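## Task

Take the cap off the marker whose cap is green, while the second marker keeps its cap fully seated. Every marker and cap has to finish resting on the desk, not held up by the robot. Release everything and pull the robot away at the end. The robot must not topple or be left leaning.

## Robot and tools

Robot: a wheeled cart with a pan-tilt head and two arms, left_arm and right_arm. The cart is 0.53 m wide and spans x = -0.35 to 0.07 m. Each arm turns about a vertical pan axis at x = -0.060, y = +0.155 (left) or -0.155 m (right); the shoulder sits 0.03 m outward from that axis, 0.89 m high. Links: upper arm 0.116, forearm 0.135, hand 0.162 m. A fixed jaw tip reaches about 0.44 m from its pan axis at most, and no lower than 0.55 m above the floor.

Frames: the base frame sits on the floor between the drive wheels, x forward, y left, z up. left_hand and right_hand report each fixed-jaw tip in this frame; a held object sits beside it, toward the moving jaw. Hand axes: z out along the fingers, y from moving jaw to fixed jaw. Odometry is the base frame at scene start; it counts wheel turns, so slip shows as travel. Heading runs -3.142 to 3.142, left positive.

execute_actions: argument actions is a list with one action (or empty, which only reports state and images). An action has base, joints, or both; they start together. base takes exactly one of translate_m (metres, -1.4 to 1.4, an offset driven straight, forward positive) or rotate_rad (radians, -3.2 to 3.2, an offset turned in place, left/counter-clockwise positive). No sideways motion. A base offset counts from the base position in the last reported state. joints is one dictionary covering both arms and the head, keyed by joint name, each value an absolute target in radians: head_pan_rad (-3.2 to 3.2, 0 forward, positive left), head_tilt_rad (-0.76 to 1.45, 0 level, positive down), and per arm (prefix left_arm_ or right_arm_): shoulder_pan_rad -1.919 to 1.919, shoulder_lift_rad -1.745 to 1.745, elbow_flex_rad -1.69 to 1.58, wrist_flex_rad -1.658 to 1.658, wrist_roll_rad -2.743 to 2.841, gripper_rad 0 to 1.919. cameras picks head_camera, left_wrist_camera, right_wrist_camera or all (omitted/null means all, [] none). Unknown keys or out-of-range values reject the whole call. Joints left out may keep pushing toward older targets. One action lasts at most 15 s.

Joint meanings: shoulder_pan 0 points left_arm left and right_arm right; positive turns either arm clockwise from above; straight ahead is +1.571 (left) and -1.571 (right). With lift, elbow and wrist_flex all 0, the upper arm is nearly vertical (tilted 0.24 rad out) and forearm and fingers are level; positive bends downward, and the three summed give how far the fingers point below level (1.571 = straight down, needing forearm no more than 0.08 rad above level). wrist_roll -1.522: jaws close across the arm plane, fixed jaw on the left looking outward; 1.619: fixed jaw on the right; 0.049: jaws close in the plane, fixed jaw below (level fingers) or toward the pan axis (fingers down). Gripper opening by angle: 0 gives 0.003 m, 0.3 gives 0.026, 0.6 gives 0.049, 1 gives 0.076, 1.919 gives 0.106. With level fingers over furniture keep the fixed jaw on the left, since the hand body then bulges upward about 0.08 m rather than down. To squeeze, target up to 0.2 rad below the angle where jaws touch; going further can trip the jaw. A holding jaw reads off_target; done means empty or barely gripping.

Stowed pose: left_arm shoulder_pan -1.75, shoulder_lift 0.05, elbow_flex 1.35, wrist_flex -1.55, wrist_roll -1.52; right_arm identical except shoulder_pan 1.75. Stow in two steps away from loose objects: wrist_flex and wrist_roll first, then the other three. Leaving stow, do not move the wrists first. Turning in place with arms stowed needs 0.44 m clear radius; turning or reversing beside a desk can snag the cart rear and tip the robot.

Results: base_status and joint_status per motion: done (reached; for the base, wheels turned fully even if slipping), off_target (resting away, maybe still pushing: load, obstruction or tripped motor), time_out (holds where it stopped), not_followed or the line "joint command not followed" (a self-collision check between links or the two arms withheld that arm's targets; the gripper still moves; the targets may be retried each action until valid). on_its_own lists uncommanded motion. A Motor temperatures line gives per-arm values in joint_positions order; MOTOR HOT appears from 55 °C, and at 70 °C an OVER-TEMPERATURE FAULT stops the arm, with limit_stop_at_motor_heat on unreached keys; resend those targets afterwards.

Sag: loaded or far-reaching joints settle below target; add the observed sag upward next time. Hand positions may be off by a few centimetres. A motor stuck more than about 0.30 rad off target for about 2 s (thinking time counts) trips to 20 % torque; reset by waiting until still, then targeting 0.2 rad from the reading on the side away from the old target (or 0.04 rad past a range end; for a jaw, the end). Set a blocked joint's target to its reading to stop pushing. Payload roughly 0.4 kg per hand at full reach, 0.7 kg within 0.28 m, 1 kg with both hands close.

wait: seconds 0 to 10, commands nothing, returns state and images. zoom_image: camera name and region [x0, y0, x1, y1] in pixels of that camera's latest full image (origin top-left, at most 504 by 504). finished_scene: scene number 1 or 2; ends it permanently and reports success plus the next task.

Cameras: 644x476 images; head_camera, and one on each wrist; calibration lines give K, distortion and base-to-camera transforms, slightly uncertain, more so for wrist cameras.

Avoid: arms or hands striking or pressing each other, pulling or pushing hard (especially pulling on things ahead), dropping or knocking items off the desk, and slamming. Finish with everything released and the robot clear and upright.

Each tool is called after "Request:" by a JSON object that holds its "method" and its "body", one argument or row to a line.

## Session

Request:
{"method": "execute_actions", "body": {
  "actions": []
}}

Scene clock: 0.00 s.
Motor temperatures (°C, as the motors report them): left_arm=[30 30 30 30 32] | right_arm=[29 31 30 30 28]
base_odometry: x=+0.000 y=+0.000 heading=+0.000 (m, m, rad; odometry frame)
base_status: not commanded
joint_positions: head_pan_rad=-0.022 head_tilt_rad=-0.008 left_arm_shoulder_pan_rad=-1.728 left_arm_shoulder_lift_rad=-0.004 left_arm_elbow_flex_rad=+1.326 left_arm_wrist_flex_rad=-1.565 left_arm_wrist_roll_rad=-1.517 left_arm_gripper_rad=+1.920 right_arm_shoulder_pan_rad=+1.743 right_arm_shoulder_lift_rad=+0.079 right_arm_elbow_flex_rad=+1.354 right_arm_wrist_flex_rad=-1.449 right_arm_wrist_roll_rad=-1.530 right_arm_gripper_rad=+1.920
joint_status: not commanded
left_hand: x=-0.3078 y=+0.1078 z=+0.9156 quat_wxyz=(-0.060, -0.614, -0.050, +0.785) (m; base frame)
right_hand: x=-0.3090 y=-0.1195 z=+0.8734 quat_wxyz=(-0.059, +0.699, -0.063, -0.710) (m; base frame)
pictures: head_camera, left_wrist_camera, right_wrist_camera
camera_calibration (this result's frames):
head_camera: T_world_to_cam=[[-0.0690265, -0.997527, -0.0132391, 0.0100885], [-0.0501299, 0.0167223, -0.998603, 1.18721], [0.996355, -0.0682664, -0.0511602, 0.102744], [0, 0, 0, 1]] pos_world=[-0.0421577, -0.00277546, 1.19095]
left_wrist_camera: T_world_to_cam=[[-0.134355, 0.990101, 0.0406036, -0.184901], [0.311409, 0.0810861, -0.94681, 0.975651], [-0.94073, -0.114565, -0.319221, 0.0856598], [0, 0, 0, 1]] pos_world=[-0.248086, 0.113772, 0.958608]
right_wrist_camera: T_world_to_cam=[[0.181465, 0.982736, -0.0360494, 0.201828], [0.535113, -0.129433, -0.834806, 0.897498], [-0.825061, 0.132197, -0.549362, 0.306243], [0, 0, 0, 1]] pos_world=[-0.264218, -0.122663, 0.924751]
Images, in order (width x height): head_camera 644x476, left_wrist_camera 644x476, right_wrist_camera 644x476.

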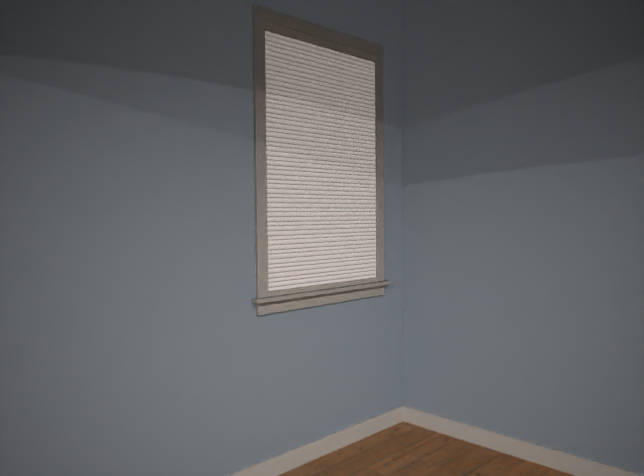

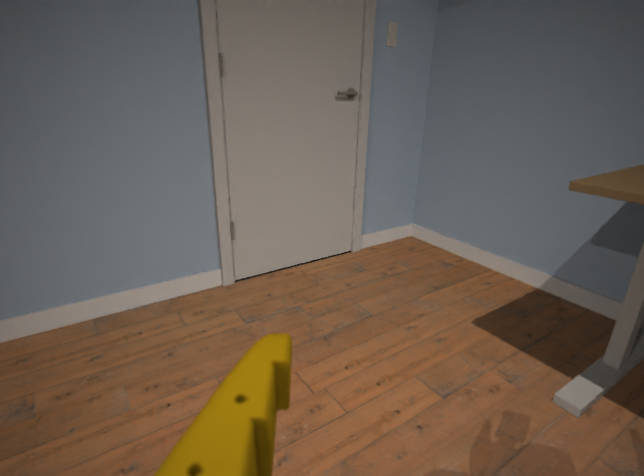

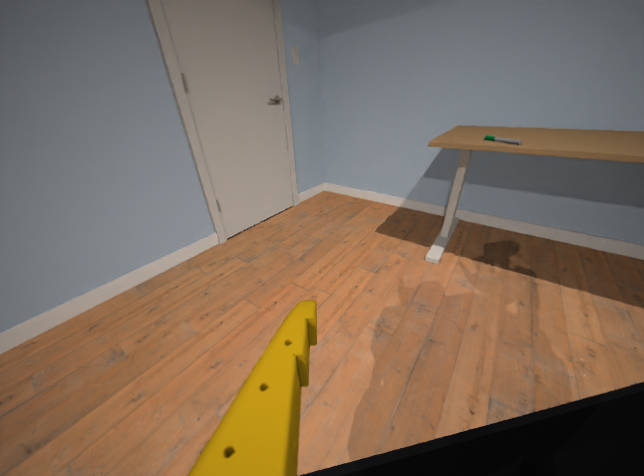

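Request:
{"method": "execute_actions", "body": {
  "actions": [
    {"joints": {"head_pan_rad": 2.5, "head_tilt_rad": 0.3}}
  ],
  "cameras": ["head_camera"]
}}

Scene clock: 6.40 s.
Motor temperatures (°C, as the motors report them): left_arm=[30 30 30 30 32] | right_arm=[29 31 30 30 28]
base_odometry: x=+0.000 y=+0.000 heading=+0.000 (m, m, rad; odometry frame)
base_status: not commanded
joint_positions: head_pan_rad=+2.490 head_tilt_rad=+0.293 left_arm_shoulder_pan_rad=-1.728 left_arm_shoulder_lift_rad=-0.004 left_arm_elbow_flex_rad=+1.326 left_arm_wrist_flex_rad=-1.565 left_arm_wrist_roll_rad=-1.517 left_arm_gripper_rad=+1.920 right_arm_shoulder_pan_rad=+1.743 right_arm_shoulder_lift_rad=+0.079 right_arm_elbow_flex_rad=+1.354 right_arm_wrist_flex_rad=-1.449 right_arm_wrist_roll_rad=-1.530 right_arm_gripper_rad=+1.920
joint_status: all done
left_hand: x=-0.3078 y=+0.1078 z=+0.9156 quat_wxyz=(-0.060, -0.614, -0.050, +0.785) (m; base frame)
right_hand: x=-0.3090 y=-0.1195 z=+0.8734 quat_wxyz=(-0.059, +0.699, -0.063, -0.710) (m; base frame)
pictures: head_camera
camera_calibration (this result's frames):
head_camera: T_world_to_cam=[[0.644538, 0.764571, 0.00130303, 0.026888], [0.26448, -0.221359, -0.938643, 1.13299], [-0.717371, 0.605336, -0.344888, 0.360279], [0, 0, 0, 1]] pos_world=[-0.0585293, 0.012149, 1.18769]
Images, in order (width x height): head_camera 644x476.

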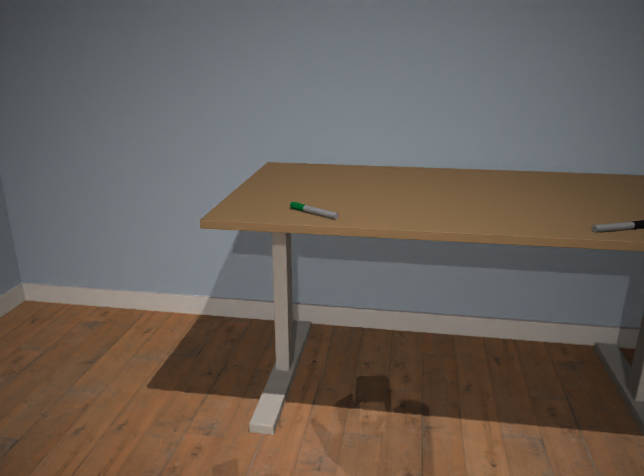

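Request:
{"method": "zoom_image", "body": {
  "camera": "head_camera",
  "region": [190, 150, 450, 260]
}}

Request:
{"method": "zoom_image", "body": {
  "camera": "head_camera",
  "region": [440, 150, 644, 280]
}}

Region (190, 150, 450, 260) of head_camera's 644x476 image, scaled by 1.938; it fills the top 213 rows of this view, and the rest is white.

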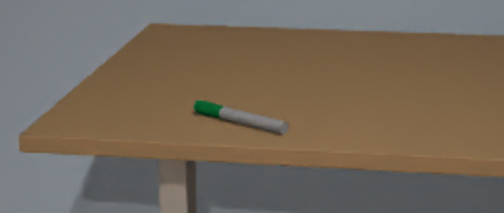

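Region (440, 150, 644, 280) of head_camera's 644x476 image, scaled by 2.471; it fills the top 321 rows of this view, and the rest is white.

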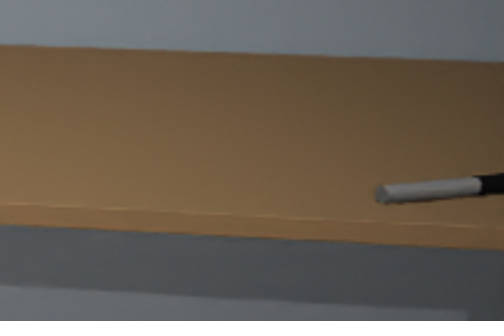

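Request:
{"method": "zoom_image", "body": {
  "camera": "head_camera",
  "region": [280, 190, 350, 230]
}}

Request:
{"method": "zoom_image", "body": {
  "camera": "head_camera",
  "region": [190, 330, 350, 450]
}}

Region (280, 190, 350, 230) of head_camera's 644x476 image, scaled by 7.200; it fills the top 288 rows of this view, and the rest is white.

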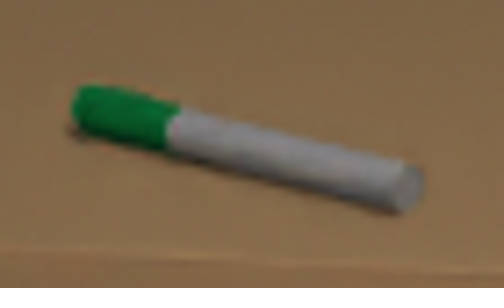

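Region (190, 330, 350, 450) of head_camera's 644x476 image, scaled by 3.150; it fills the top 378 rows of this view, and the rest is white.

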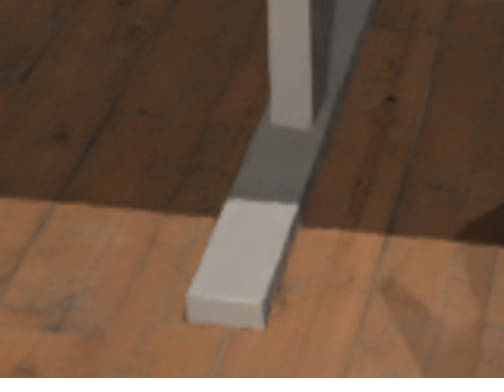

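Request:
{"method": "execute_actions", "body": {
  "actions": [
    {"base": {"rotate_rad": 2.59}, "joints": {"head_pan_rad": -0.06, "head_tilt_rad": 0.35, "left_arm_shoulder_pan_rad": 1.57, "right_arm_shoulder_pan_rad": -1.57}}
  ]
}}

Scene clock: 119.63 s.
Motor temperatures (°C, as the motors report them): left_arm=[30 30 29 30 32] | right_arm=[28 30 30 30 28]
base_odometry: x=-0.001 y=+0.000 heading=+2.589 (m, m, rad; odometry frame)
base_status: done
joint_positions: head_pan_rad=-0.050 head_tilt_rad=+0.343 left_arm_shoulder_pan_rad=+1.562 left_arm_shoulder_lift_rad=-0.004 left_arm_elbow_flex_rad=+1.326 left_arm_wrist_flex_rad=-1.565 left_arm_wrist_roll_rad=-1.517 left_arm_gripper_rad=+1.920 right_arm_shoulder_pan_rad=-1.563 right_arm_shoulder_lift_rad=+0.079 right_arm_elbow_flex_rad=+1.354 right_arm_wrist_flex_rad=-1.449 right_arm_wrist_roll_rad=-1.530 right_arm_gripper_rad=+1.920
joint_status: all done
left_hand: x=+0.1920 y=+0.1650 z=+0.9156 quat_wxyz=(+0.788, -0.004, +0.616, +0.001) (m; base frame)
right_hand: x=+0.1914 y=-0.1493 z=+0.8734 quat_wxyz=(+0.713, +0.006, +0.702, +0.000) (m; base frame)
pictures: head_camera, left_wrist_camera, right_wrist_camera
camera_calibration (this result's frames):
head_camera: T_world_to_cam=[[-0.0985639, -0.995124, 0.00375163, -0.0108561], [-0.389953, 0.0351546, -0.920164, 1.08096], [0.915545, -0.0921579, -0.391516, 0.490695], [0, 0, 0, 1]] pos_world=[-0.0288003, -0.00358244, 1.18682]
left_wrist_camera: T_world_to_cam=[[-0.0139093, -0.999079, 0.0406036, 0.130649], [-0.319989, -0.0340244, -0.94681, 0.955609], [0.947319, -0.0261622, -0.319221, 0.18524], [0, 0, 0, 1]] pos_world=[0.13212, 0.167889, 0.958608]
right_wrist_camera: T_world_to_cam=[[-0.0184467, -0.99918, -0.0360494, -0.117364], [-0.54907, 0.0402558, -0.834806, 0.858749], [0.835573, 0.00439417, -0.549362, 0.386072], [0, 0, 0, 1]] pos_world=[0.146757, -0.153533, 0.924751]
Images, in order (width x height): head_camera 644x476, left_wrist_camera 644x476, right_wrist_camera 644x476.

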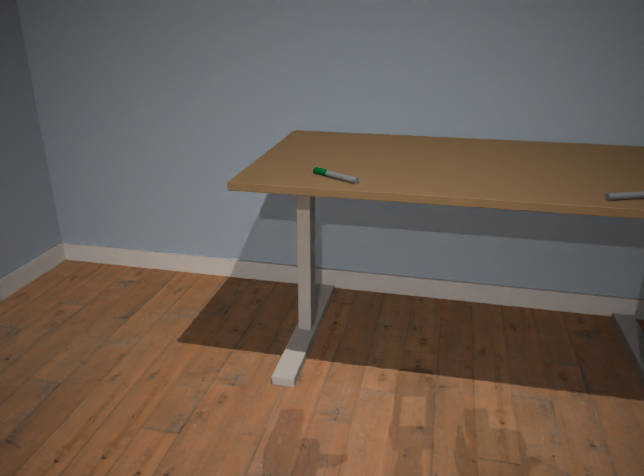

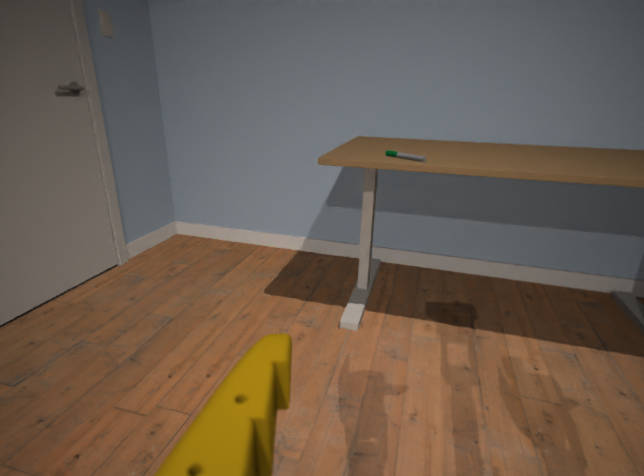

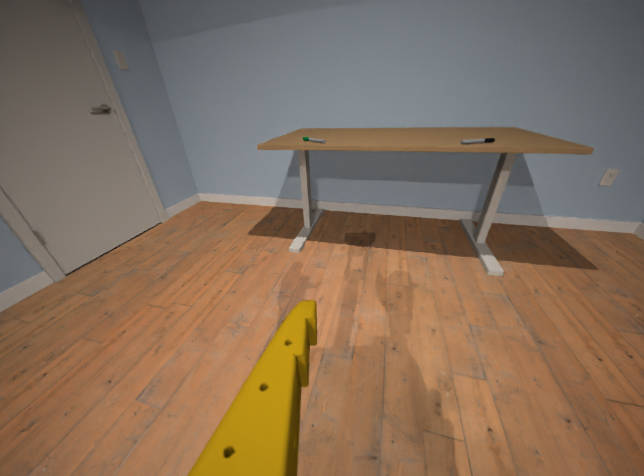

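Request:
{"method": "zoom_image", "body": {
  "camera": "head_camera",
  "region": [300, 150, 380, 200]
}}

Request:
{"method": "zoom_image", "body": {
  "camera": "head_camera",
  "region": [220, 120, 420, 230]
}}

Request:
{"method": "zoom_image", "body": {
  "camera": "head_camera",
  "region": [240, 270, 400, 400]
}}

Region (300, 150, 380, 200) of head_camera's 644x476 image, scaled by 6.300; it fills the top 315 rows of this view, and the rest is white.

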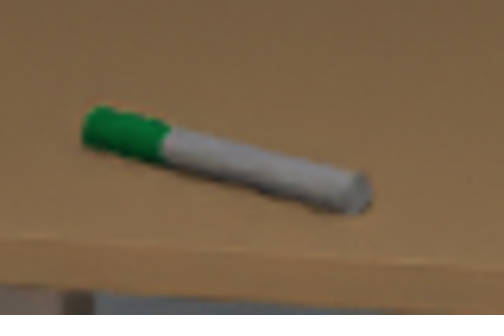

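Region (220, 120, 420, 230) of head_camera's 644x476 image, scaled by 2.520; it fills the top 277 rows of this view, and the rest is white.

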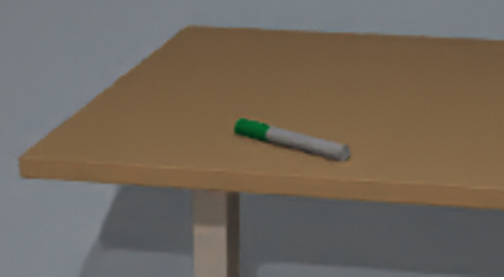

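Region (240, 270, 400, 400) of head_camera's 644x476 image, scaled by 3.150; it fills the top 410 rows of this view, and the rest is white.

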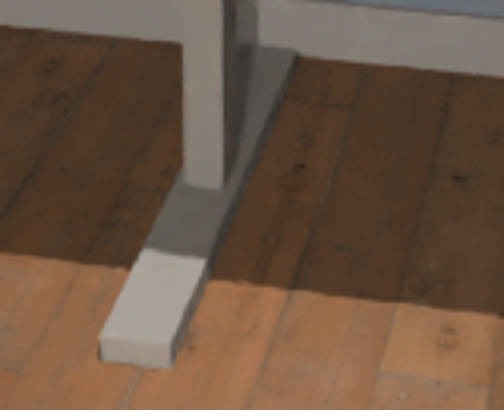

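Request:
{"method": "execute_actions", "body": {
  "actions": [
    {"base": {"translate_m": 0.93}, "joints": {"head_tilt_rad": 0.58, "head_pan_rad": -0.2, "left_arm_shoulder_lift_rad": 0.2, "left_arm_elbow_flex_rad": -0.3, "left_arm_wrist_flex_rad": 1.3, "left_arm_wrist_roll_rad": 0.12, "left_arm_gripper_rad": 0.6, "right_arm_shoulder_lift_rad": 0.2, "right_arm_elbow_flex_rad": -0.3, "right_arm_wrist_flex_rad": 1.4, "right_arm_wrist_roll_rad": 2.35, "right_arm_gripper_rad": 0.6}}
  ]
}}

Scene clock: 149.43 s.
Motor temperatures (°C, as the motors report them): left_arm=[30 30 29 30 32] | right_arm=[28 30 30 30 28]
base_odometry: x=-0.793 y=+0.487 heading=+2.589 (m, m, rad; odometry frame)
base_status: done
joint_positions: head_pan_rad=-0.190 head_tilt_rad=+0.574 left_arm_shoulder_pan_rad=+1.562 left_arm_shoulder_lift_rad=+0.218 left_arm_elbow_flex_rad=-0.265 left_arm_wrist_flex_rad=+1.292 left_arm_wrist_roll_rad=+0.109 left_arm_gripper_rad=+0.607 right_arm_shoulder_pan_rad=-1.563 right_arm_shoulder_lift_rad=+0.214 right_arm_elbow_flex_rad=-0.268 right_arm_wrist_flex_rad=+1.394 right_arm_wrist_roll_rad=+2.342 right_arm_gripper_rad=+0.607
joint_status: all done
left_hand: x=+0.2005 y=+0.1564 z=+0.8547 quat_wxyz=(+0.112, -0.722, +0.673, -0.118) (m; base frame)
right_hand: x=+0.1980 y=-0.1631 z=+0.8553 quat_wxyz=(-0.041, -0.931, -0.347, -0.107) (m; base frame)
pictures: head_camera, left_wrist_camera, right_wrist_camera
camera_calibration (this result's frames):
head_camera: T_world_to_cam=[[-0.234341, -0.972042, 0.0148004, -0.0299548], [-0.577954, 0.127059, -0.806117, 0.940856], [0.781699, -0.19746, -0.591571, 0.714667], [0, 0, 0, 1]] pos_world=[-0.021903, -0.00754389, 1.18166]
left_wrist_camera: T_world_to_cam=[[0.937724, 0.108309, 0.330066, -0.486747], [-0.0913424, -0.83984, 0.535095, -0.285955], [0.335158, -0.53192, -0.777644, 0.751195], [0, 0, 0, 1]] pos_world=[0.178546, 0.212139, 0.897834]
right_wrist_camera: T_world_to_cam=[[-0.619115, 0.773538, -0.135407, 0.36133], [0.498559, 0.520388, 0.693279, -0.588323], [0.606742, 0.361712, -0.707834, 0.609875], [0, 0, 0, 1]] pos_world=[0.146982, -0.193945, 0.888489]
Images, in order (width x height): head_camera 644x476, left_wrist_camera 644x476, right_wrist_camera 644x476.

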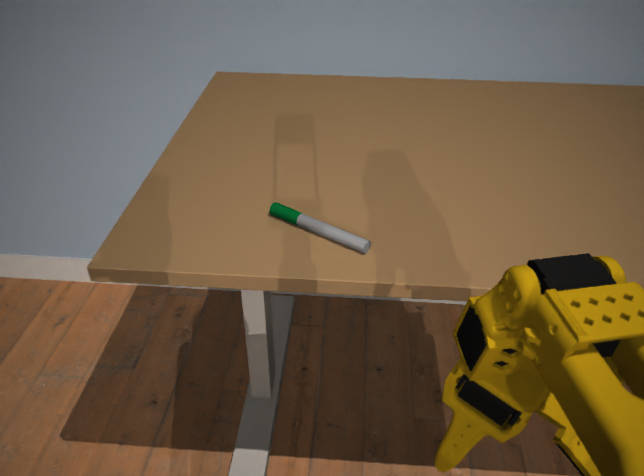

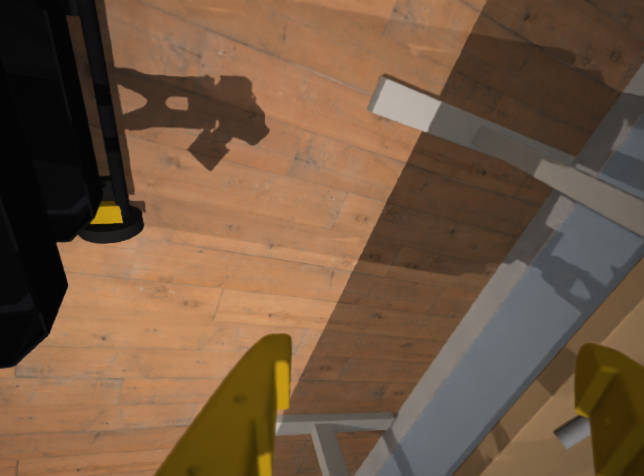

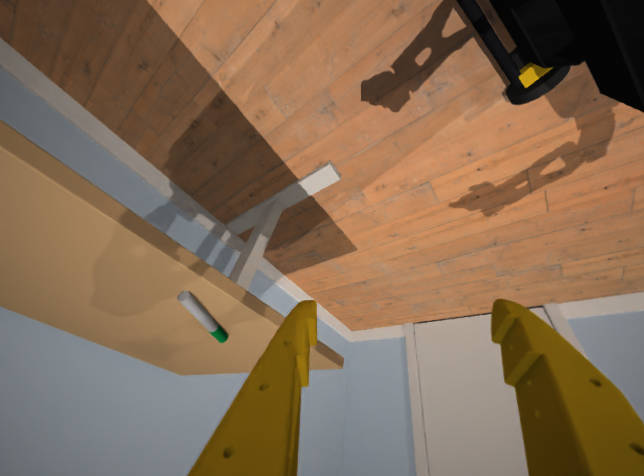

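Request:
{"method": "zoom_image", "body": {
  "camera": "head_camera",
  "region": [250, 180, 390, 270]
}}

Request:
{"method": "zoom_image", "body": {
  "camera": "head_camera",
  "region": [70, 220, 250, 310]
}}

Request:
{"method": "zoom_image", "body": {
  "camera": "head_camera",
  "region": [300, 240, 480, 330]
}}

Region (250, 180, 390, 270) of head_camera's 644x476 image, scaled by 3.600; it fills the top 324 rows of this view, and the rest is white.

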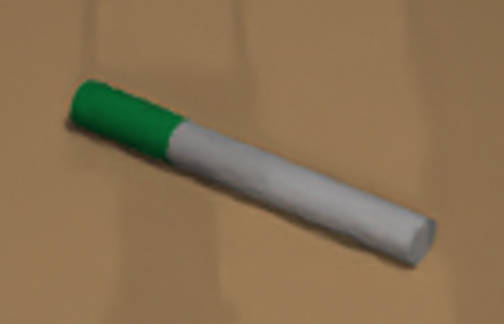

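Region (70, 220, 250, 310) of head_camera's 644x476 image, scaled by 2.800.

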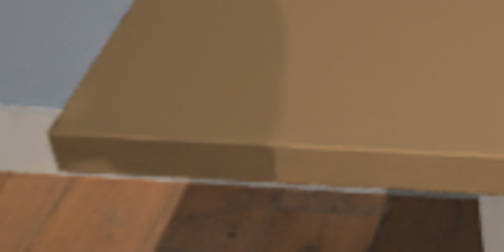

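Region (300, 240, 480, 330) of head_camera's 644x476 image, scaled by 2.800.

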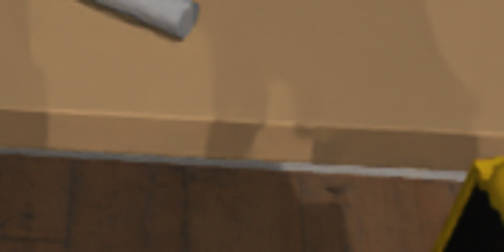

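Request:
{"method": "execute_actions", "body": {
  "actions": [
    {"base": {"rotate_rad": -0.215}, "joints": {"head_pan_rad": 0.03, "head_tilt_rad": 0.62, "left_arm_shoulder_lift_rad": 0.62, "left_arm_elbow_flex_rad": -0.59, "left_arm_wrist_flex_rad": 1.27, "right_arm_shoulder_lift_rad": 0.636, "right_arm_elbow_flex_rad": -0.59, "right_arm_wrist_flex_rad": 1.32, "right_arm_wrist_roll_rad": 2.27, "left_arm_shoulder_pan_rad": 1.45, "right_arm_shoulder_pan_rad": -1.5}}
  ]
}}

Scene clock: 184.60 s.
Motor temperatures (°C, as the motors report them): left_arm=[30 30 29 30 32] | right_arm=[28 30 30 30 28]
base_odometry: x=-0.793 y=+0.487 heading=+2.375 (m, m, rad; odometry frame)
base_status: done
joint_positions: head_pan_rad=+0.020 head_tilt_rad=+0.614 left_arm_shoulder_pan_rad=+1.459 left_arm_shoulder_lift_rad=+0.643 left_arm_elbow_flex_rad=-0.555 left_arm_wrist_flex_rad=+1.281 left_arm_wrist_roll_rad=+0.109 left_arm_gripper_rad=+0.607 right_arm_shoulder_pan_rad=-1.506 right_arm_shoulder_lift_rad=+0.655 right_arm_elbow_flex_rad=-0.557 right_arm_wrist_flex_rad=+1.328 right_arm_wrist_roll_rad=+2.277 right_arm_gripper_rad=+0.607
joint_status: all done
left_hand: x=+0.2179 y=+0.1853 z=+0.8017 quat_wxyz=(+0.073, -0.761, +0.640, -0.069) (m; base frame)
right_hand: x=+0.2232 y=-0.1797 z=+0.8002 quat_wxyz=(-0.026, -0.954, -0.291, -0.068) (m; base frame)
pictures: head_camera, left_wrist_camera, right_wrist_camera
camera_calibration (this result's frames):
head_camera: T_world_to_cam=[[-0.0259087, -0.999526, 0.0166455, -0.0222821], [-0.623436, 0.00313938, -0.781868, 0.910807], [0.781445, -0.0306346, -0.623222, 0.751086], [0, 0, 0, 1]] pos_world=[-0.0196791, -0.00212173, 1.1806]
left_wrist_camera: T_world_to_cam=[[0.955123, 0.207697, 0.211191, -0.415584], [0.0619634, -0.837304, 0.543215, -0.272167], [0.289655, -0.505751, -0.812598, 0.752577], [0, 0, 0, 1]] pos_world=[0.19581, 0.239045, 0.847156]
right_wrist_camera: T_world_to_cam=[[-0.530678, 0.844263, -0.0748411, 0.326879], [0.613105, 0.443343, 0.653873, -0.561921], [0.585221, 0.30111, -0.752894, 0.591563], [0, 0, 0, 1]] pos_world=[0.17179, -0.204974, 0.837274]
Images, in order (width x height): head_camera 644x476, left_wrist_camera 644x476, right_wrist_camera 644x476.

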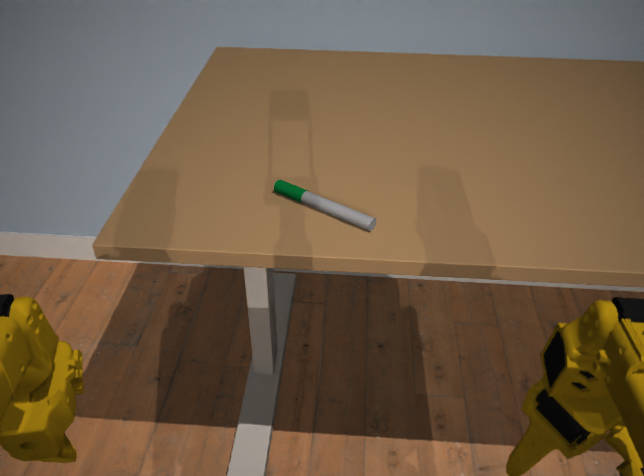

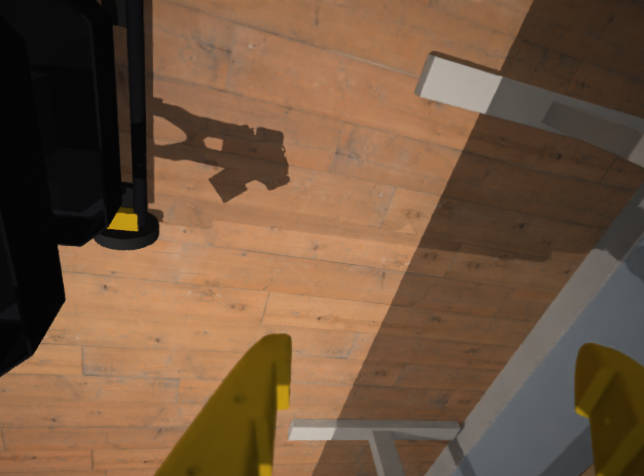

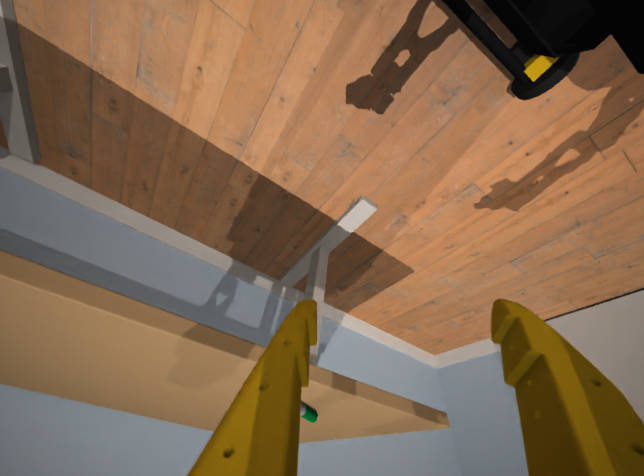

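Request:
{"method": "zoom_image", "body": {
  "camera": "head_camera",
  "region": [255, 160, 395, 250]
}}

Request:
{"method": "zoom_image", "body": {
  "camera": "head_camera",
  "region": [80, 210, 280, 290]
}}

Request:
{"method": "zoom_image", "body": {
  "camera": "head_camera",
  "region": [400, 220, 600, 300]
}}

Region (255, 160, 395, 250) of head_camera's 644x476 image, scaled by 3.600; it fills the top 324 rows of this view, and the rest is white.

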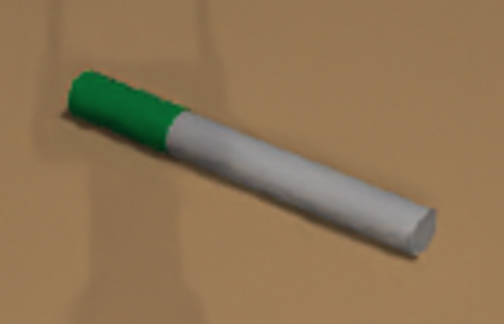

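Region (80, 210, 280, 290) of head_camera's 644x476 image, scaled by 2.520; it fills the top 202 rows of this view, and the rest is white.

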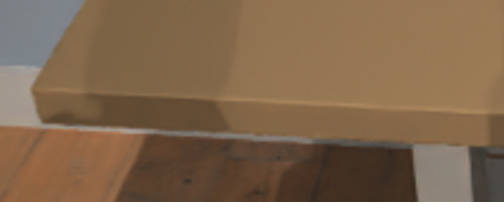

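Region (400, 220, 600, 300) of head_camera's 644x476 image, scaled by 2.520; it fills the top 202 rows of this view, and the rest is white.

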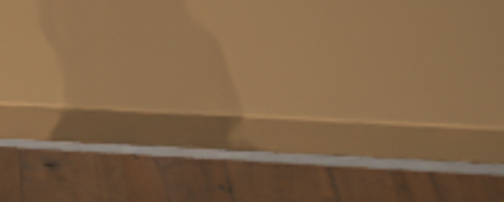

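Request:
{"method": "execute_actions", "body": {
  "actions": [
    {"base": {"translate_m": 0.385}, "joints": {"head_pan_rad": 0.07, "head_tilt_rad": 0.97, "right_arm_shoulder_pan_rad": -1.865, "right_arm_wrist_roll_rad": 2.29}}
  ]
}}

Scene clock: 197.97 s.
Motor temperatures (°C, as the motors report them): left_arm=[30 30 30 30 32] | right_arm=[29 30 30 30 28]
base_odometry: x=-1.070 y=+0.755 heading=+2.374 (m, m, rad; odometry frame)
base_status: done
joint_positions: head_pan_rad=+0.060 head_tilt_rad=+0.965 left_arm_shoulder_pan_rad=+1.458 left_arm_shoulder_lift_rad=+0.643 left_arm_elbow_flex_rad=-0.555 left_arm_wrist_flex_rad=+1.281 left_arm_wrist_roll_rad=+0.109 left_arm_gripper_rad=+0.607 right_arm_shoulder_pan_rad=-1.859 right_arm_shoulder_lift_rad=+0.655 right_arm_elbow_flex_rad=-0.557 right_arm_wrist_flex_rad=+1.328 right_arm_wrist_roll_rad=+2.284 right_arm_gripper_rad=+0.607
joint_status: all done
left_hand: x=+0.2179 y=+0.1857 z=+0.8017 quat_wxyz=(+0.073, -0.762, +0.640, -0.069) (m; base frame)
right_hand: x=+0.2143 y=-0.0803 z=+0.8002 quat_wxyz=(-0.014, -0.886, -0.457, -0.072) (m; base frame)
pictures: head_camera, left_wrist_camera, right_wrist_camera
camera_calibration (this result's frames):
head_camera: T_world_to_cam=[[0.0225911, -0.999251, 0.031411, -0.0369977], [-0.853453, -0.0356393, -0.519951, 0.59853], [0.520681, -0.0150615, -0.853619, 1.00402], [0, 0, 0, 1]] pos_world=[-0.0111195, -0.000516867, 1.16942]
left_wrist_camera: T_world_to_cam=[[0.954803, 0.209161, 0.211191, -0.41583], [0.0632478, -0.837208, 0.543215, -0.272105], [0.290431, -0.505306, -0.812598, 0.752555], [0, 0, 0, 1]] pos_world=[0.195681, 0.239438, 0.847156]
right_wrist_camera: T_world_to_cam=[[-0.79338, 0.604018, -0.07556, 0.27582], [0.41816, 0.630997, 0.653441, -0.543365], [0.442368, 0.486831, -0.753197, 0.612598], [0, 0, 0, 1]] pos_world=[0.17505, -0.12197, 0.837305]
Images, in order (width x height): head_camera 644x476, left_wrist_camera 644x476, right_wrist_camera 644x476.

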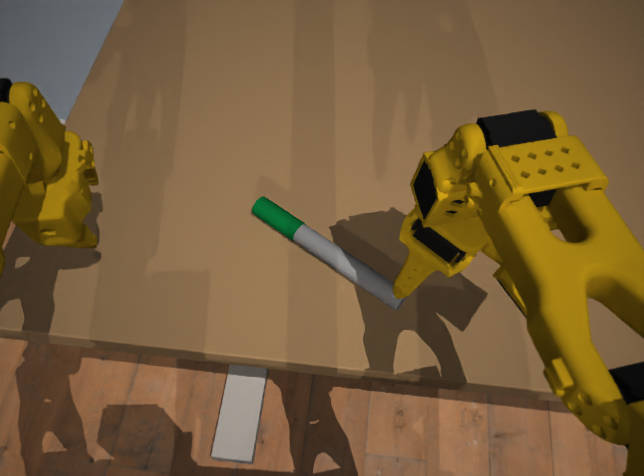

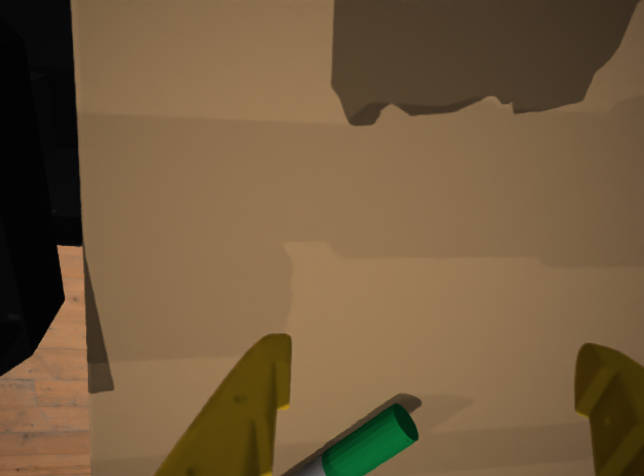

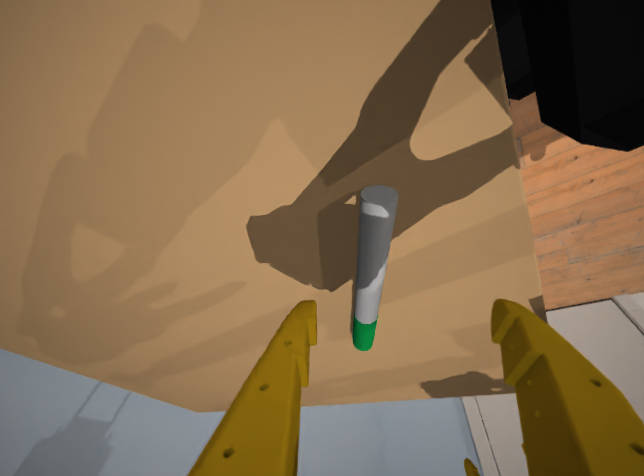

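Request:
{"method": "zoom_image", "body": {
  "camera": "right_wrist_camera",
  "region": [280, 160, 520, 380]
}}

Request:
{"method": "zoom_image", "body": {
  "camera": "head_camera",
  "region": [230, 170, 510, 400]
}}

Region (280, 160, 520, 380) of right_wrist_camera's 644x476 image, scaled by 2.100; it fills the top 462 rows of this view, and the rest is white.

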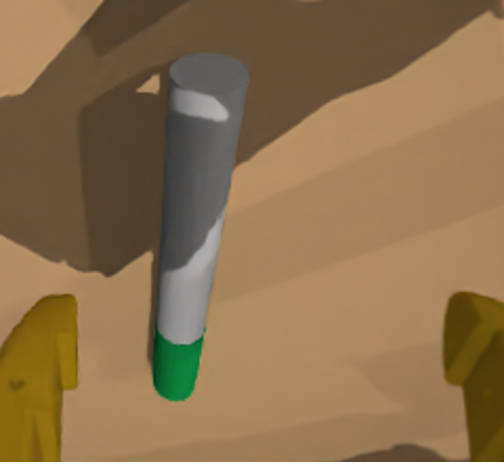

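Region (230, 170, 510, 400) of head_camera's 644x476 image, scaled by 1.800; it fills the top 414 rows of this view, and the rest is white.

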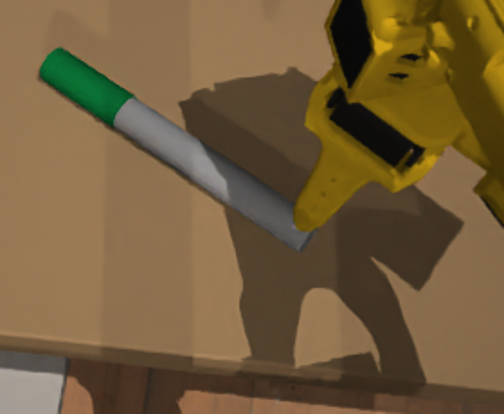

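Request:
{"method": "execute_actions", "body": {
  "actions": [
    {"joints": {"right_arm_shoulder_pan_rad": -1.913, "right_arm_shoulder_lift_rad": 0.784, "right_arm_elbow_flex_rad": -0.541, "right_arm_wrist_flex_rad": 1.088, "right_arm_wrist_roll_rad": 2.307}}
  ]
}}

Scene clock: 260.43 s.
Motor temperatures (°C, as the motors report them): left_arm=[30 30 30 30 32] | right_arm=[29 31 30 30 28]
base_odometry: x=-1.070 y=+0.755 heading=+2.374 (m, m, rad; odometry frame)
base_status: not commanded
joint_positions: head_pan_rad=+0.060 head_tilt_rad=+0.965 left_arm_shoulder_pan_rad=+1.458 left_arm_shoulder_lift_rad=+0.643 left_arm_elbow_flex_rad=-0.555 left_arm_wrist_flex_rad=+1.281 left_arm_wrist_roll_rad=+0.109 left_arm_gripper_rad=+0.607 right_arm_shoulder_pan_rad=-1.906 right_arm_shoulder_lift_rad=+0.803 right_arm_elbow_flex_rad=-0.539 right_arm_wrist_flex_rad=+1.096 right_arm_wrist_roll_rad=+2.299 right_arm_gripper_rad=+0.607
joint_status: all done
left_hand: x=+0.2179 y=+0.1857 z=+0.8017 quat_wxyz=(+0.073, -0.762, +0.640, -0.069) (m; base frame)
right_hand: x=+0.2262 y=-0.0618 z=+0.7658 quat_wxyz=(-0.018, -0.869, -0.483, -0.103) (m; base frame)
pictures: head_camera, left_wrist_camera, right_wrist_camera
camera_calibration (this result's frames):
head_camera: T_world_to_cam=[[0.0225913, -0.999251, 0.031411, -0.0369977], [-0.853452, -0.0356394, -0.519951, 0.59853], [0.520681, -0.0150614, -0.853619, 1.00402], [0, 0, 0, 1]] pos_world=[-0.0111195, -0.00051686, 1.16942]
left_wrist_camera: T_world_to_cam=[[0.954803, 0.209161, 0.211191, -0.41583], [0.0632478, -0.837208, 0.543215, -0.272105], [0.290431, -0.505306, -0.812598, 0.752555], [0, 0, 0, 1]] pos_world=[0.195681, 0.239438, 0.847156]
right_wrist_camera: T_world_to_cam=[[-0.823748, 0.554983, -0.115899, 0.306204], [0.336511, 0.643123, 0.687862, -0.5447], [0.456289, 0.527623, -0.716529, 0.543688], [0, 0, 0, 1]] pos_world=[0.187454, -0.106491, 0.799735]
Images, in order (width x height): head_camera 644x476, left_wrist_camera 644x476, right_wrist_camera 644x476.

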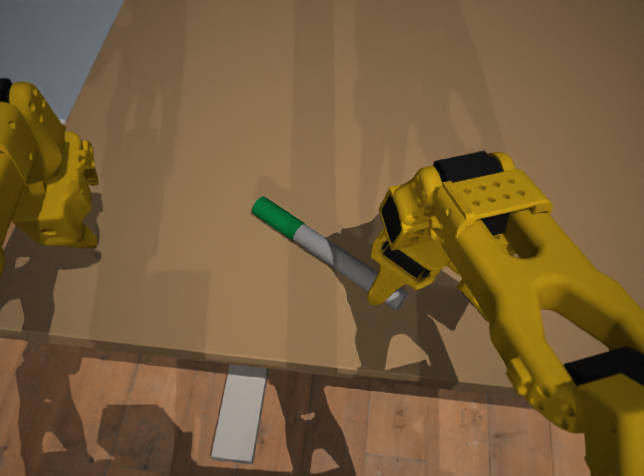

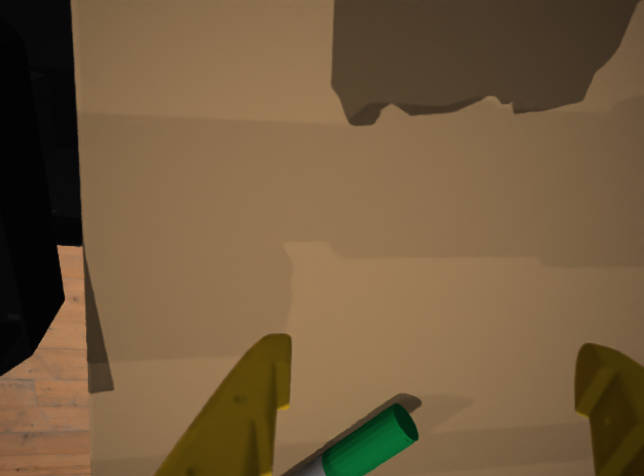

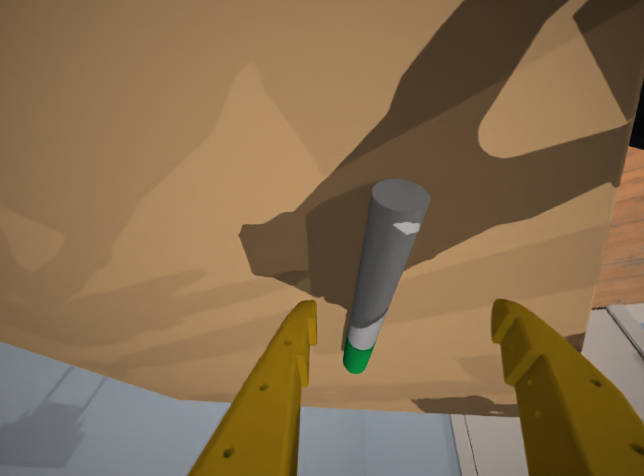

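I'll re-read the current state and images before descending.

Request:
{"method": "execute_actions", "body": {
  "actions": []
}}

Scene clock: 272.30 s.
Motor temperatures (°C, as the motors report them): left_arm=[30 30 30 30 32] | right_arm=[29 31 30 30 28]
base_odometry: x=-1.070 y=+0.755 heading=+2.374 (m, m, rad; odometry frame)
base_status: not commanded
joint_positions: head_pan_rad=+0.060 head_tilt_rad=+0.965 left_arm_shoulder_pan_rad=+1.458 left_arm_shoulder_lift_rad=+0.643 left_arm_elbow_flex_rad=-0.555 left_arm_wrist_flex_rad=+1.281 left_arm_wrist_roll_rad=+0.109 left_arm_gripper_rad=+0.607 right_arm_shoulder_pan_rad=-1.906 right_arm_shoulder_lift_rad=+0.803 right_arm_elbow_flex_rad=-0.539 right_arm_wrist_flex_rad=+1.096 right_arm_wrist_roll_rad=+2.299 right_arm_gripper_rad=+0.607
joint_status: all done
left_hand: x=+0.2179 y=+0.1857 z=+0.8017 quat_wxyz=(+0.073, -0.762, +0.640, -0.069) (m; base frame)
right_hand: x=+0.2262 y=-0.0618 z=+0.7658 quat_wxyz=(-0.018, -0.869, -0.483, -0.103) (m; base frame)
pictures: head_camera, left_wrist_camera, right_wrist_camera
camera_calibration (this result's frames):
head_camera: T_world_to_cam=[[0.0225911, -0.999251, 0.0314109, -0.0369977], [-0.853452, -0.0356393, -0.519951, 0.59853], [0.520681, -0.0150615, -0.853618, 1.00402], [0, 0, 0, 1]] pos_world=[-0.0111195, -0.000516867, 1.16942]
left_wrist_camera: T_world_to_cam=[[0.954803, 0.209161, 0.211191, -0.41583], [0.0632478, -0.837208, 0.543215, -0.272105], [0.290431, -0.505306, -0.812598, 0.752555], [0, 0, 0, 1]] pos_world=[0.195681, 0.239438, 0.847156]
right_wrist_camera: T_world_to_cam=[[-0.823748, 0.554983, -0.115899, 0.306204], [0.336511, 0.643123, 0.687862, -0.5447], [0.456289, 0.527623, -0.716529, 0.543688], [0, 0, 0, 1]] pos_world=[0.187454, -0.106491, 0.799735]
Images, in order (width x height): head_camera 644x476, left_wrist_camera 644x476, right_wrist_camera 644x476.

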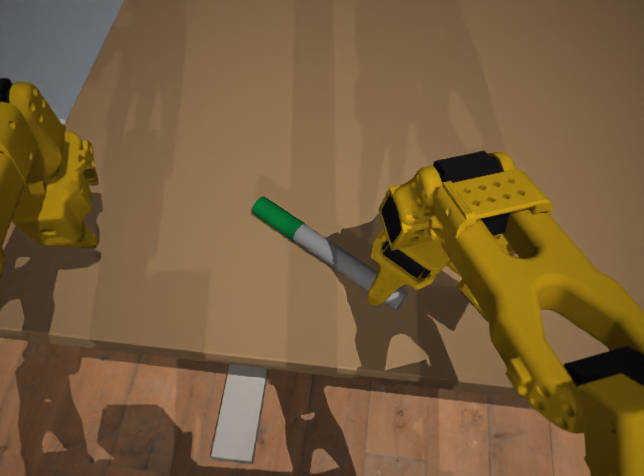

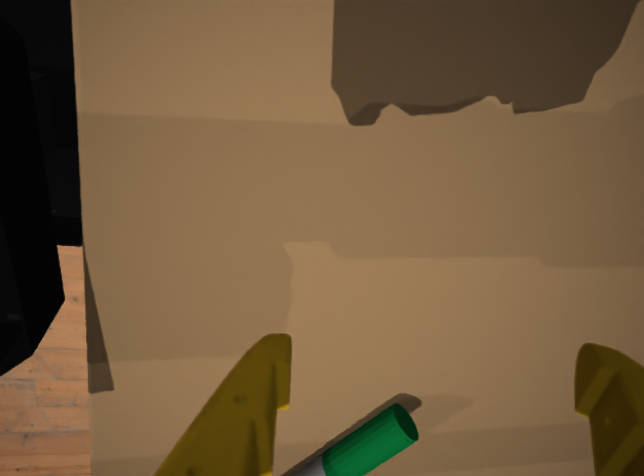

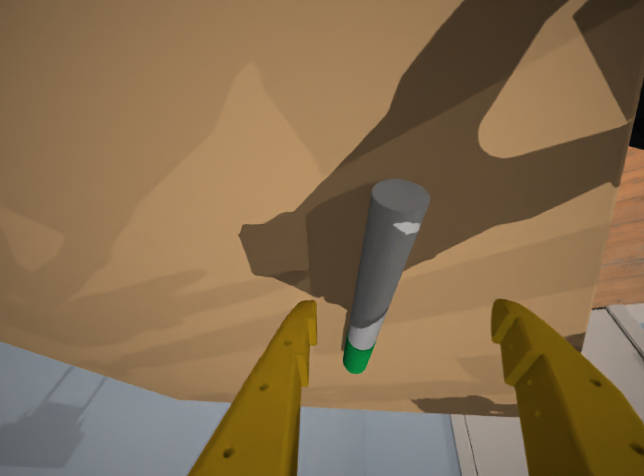

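Request:
{"method": "execute_actions", "body": {
  "actions": [
    {"joints": {"right_arm_shoulder_lift_rad": 0.86, "right_arm_elbow_flex_rad": -0.518, "right_arm_wrist_flex_rad": 0.995}}
  ],
  "cameras": ["right_wrist_camera", "head_camera"]
}}

Scene clock: 282.90 s.
Motor temperatures (°C, as the motors report them): left_arm=[30 30 30 30 32] | right_arm=[29 31 30 30 28]
base_odometry: x=-1.070 y=+0.755 heading=+2.374 (m, m, rad; odometry frame)
base_status: not commanded
joint_positions: head_pan_rad=+0.060 head_tilt_rad=+0.965 left_arm_shoulder_pan_rad=+1.458 left_arm_shoulder_lift_rad=+0.643 left_arm_elbow_flex_rad=-0.555 left_arm_wrist_flex_rad=+1.281 left_arm_wrist_roll_rad=+0.109 left_arm_gripper_rad=+0.607 right_arm_shoulder_pan_rad=-1.906 right_arm_shoulder_lift_rad=+0.880 right_arm_elbow_flex_rad=-0.516 right_arm_wrist_flex_rad=+1.004 right_arm_wrist_roll_rad=+2.299 right_arm_gripper_rad=+0.607
joint_status: all done
left_hand: x=+0.2179 y=+0.1857 z=+0.8017 quat_wxyz=(+0.073, -0.762, +0.640, -0.069) (m; base frame)
right_hand: x=+0.2256 y=-0.0620 z=+0.7447 quat_wxyz=(-0.017, -0.870, -0.483, -0.100) (m; base frame)
pictures: head_camera, right_wrist_camera
camera_calibration (this result's frames):
head_camera: T_world_to_cam=[[0.0225911, -0.999251, 0.0314109, -0.0369977], [-0.853452, -0.0356393, -0.519951, 0.59853], [0.520681, -0.0150615, -0.853618, 1.00402], [0, 0, 0, 1]] pos_world=[-0.0111195, -0.000516868, 1.16942]
right_wrist_camera: T_world_to_cam=[[-0.824571, 0.554697, -0.111331, 0.300101], [0.341478, 0.644855, 0.68378, -0.527779], [0.451083, 0.525808, -0.721145, 0.533494], [0, 0, 0, 1]] pos_world=[0.187029, -0.106639, 0.779022]
Images, in order (width x height): head_camera 644x476, right_wrist_camera 644x476.

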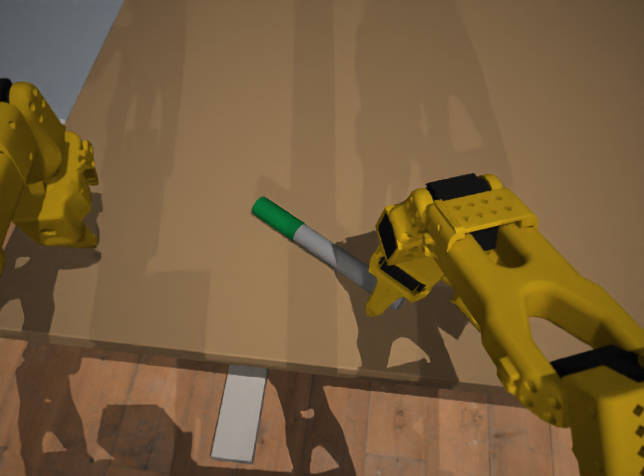

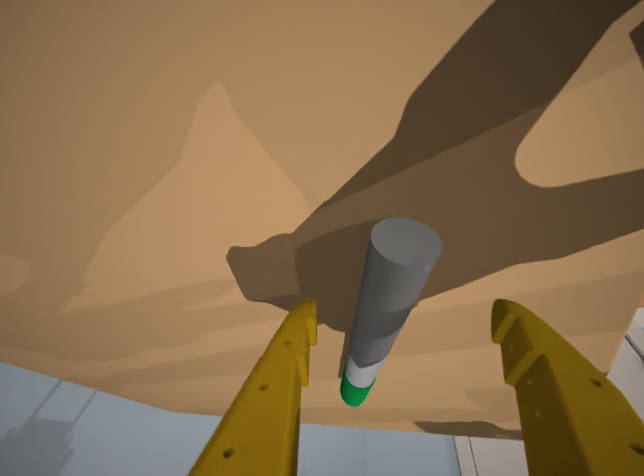

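Request:
{"method": "execute_actions", "body": {
  "actions": [
    {"joints": {"right_arm_shoulder_lift_rad": 0.918, "right_arm_elbow_flex_rad": -0.507, "right_arm_wrist_flex_rad": 0.923}}
  ],
  "cameras": ["right_wrist_camera", "head_camera"]
}}

Scene clock: 285.07 s.
Motor temperatures (°C, as the motors report them): left_arm=[30 30 30 30 32] | right_arm=[29 31 30 30 28]
base_odometry: x=-1.070 y=+0.755 heading=+2.374 (m, m, rad; odometry frame)
base_status: not commanded
joint_positions: head_pan_rad=+0.060 head_tilt_rad=+0.965 left_arm_shoulder_pan_rad=+1.458 left_arm_shoulder_lift_rad=+0.643 left_arm_elbow_flex_rad=-0.555 left_arm_wrist_flex_rad=+1.281 left_arm_wrist_roll_rad=+0.109 left_arm_gripper_rad=+0.607 right_arm_shoulder_pan_rad=-1.906 right_arm_shoulder_lift_rad=+0.937 right_arm_elbow_flex_rad=-0.505 right_arm_wrist_flex_rad=+0.930 right_arm_wrist_roll_rad=+2.299 right_arm_gripper_rad=+0.607
joint_status: all done
left_hand: x=+0.2179 y=+0.1857 z=+0.8017 quat_wxyz=(+0.073, -0.762, +0.640, -0.069) (m; base frame)
right_hand: x=+0.2260 y=-0.0618 z=+0.7304 quat_wxyz=(-0.018, -0.869, -0.483, -0.103) (m; base frame)
pictures: head_camera, right_wrist_camera
camera_calibration (this result's frames):
head_camera: T_world_to_cam=[[0.0225912, -0.999251, 0.0314109, -0.0369977], [-0.853452, -0.0356394, -0.519951, 0.59853], [0.520681, -0.0150614, -0.853618, 1.00402], [0, 0, 0, 1]] pos_world=[-0.0111195, -0.000516862, 1.16942]
right_wrist_camera: T_world_to_cam=[[-0.823915, 0.554925, -0.114986, 0.301299], [0.337507, 0.64347, 0.687049, -0.519799], [0.455251, 0.527261, -0.717456, 0.519369], [0, 0, 0, 1]] pos_world=[0.187237, -0.106567, 0.764397]
Images, in order (width x height): head_camera 644x476, right_wrist_camera 644x476.

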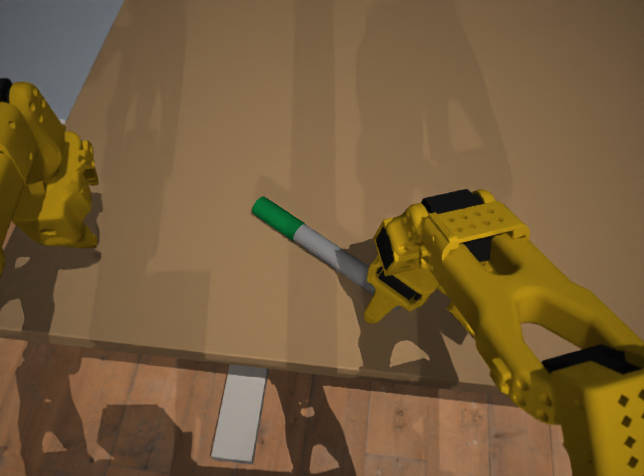

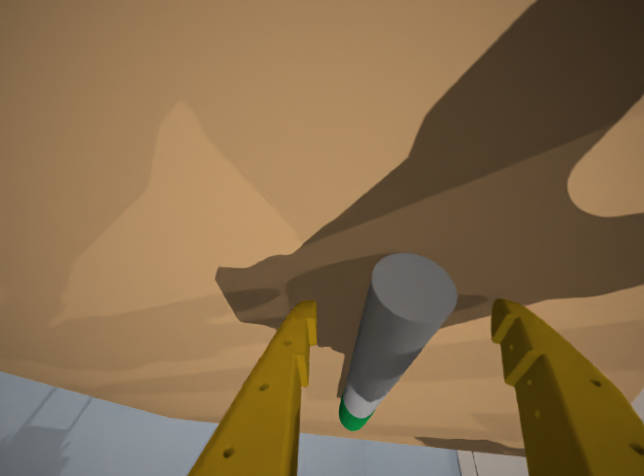

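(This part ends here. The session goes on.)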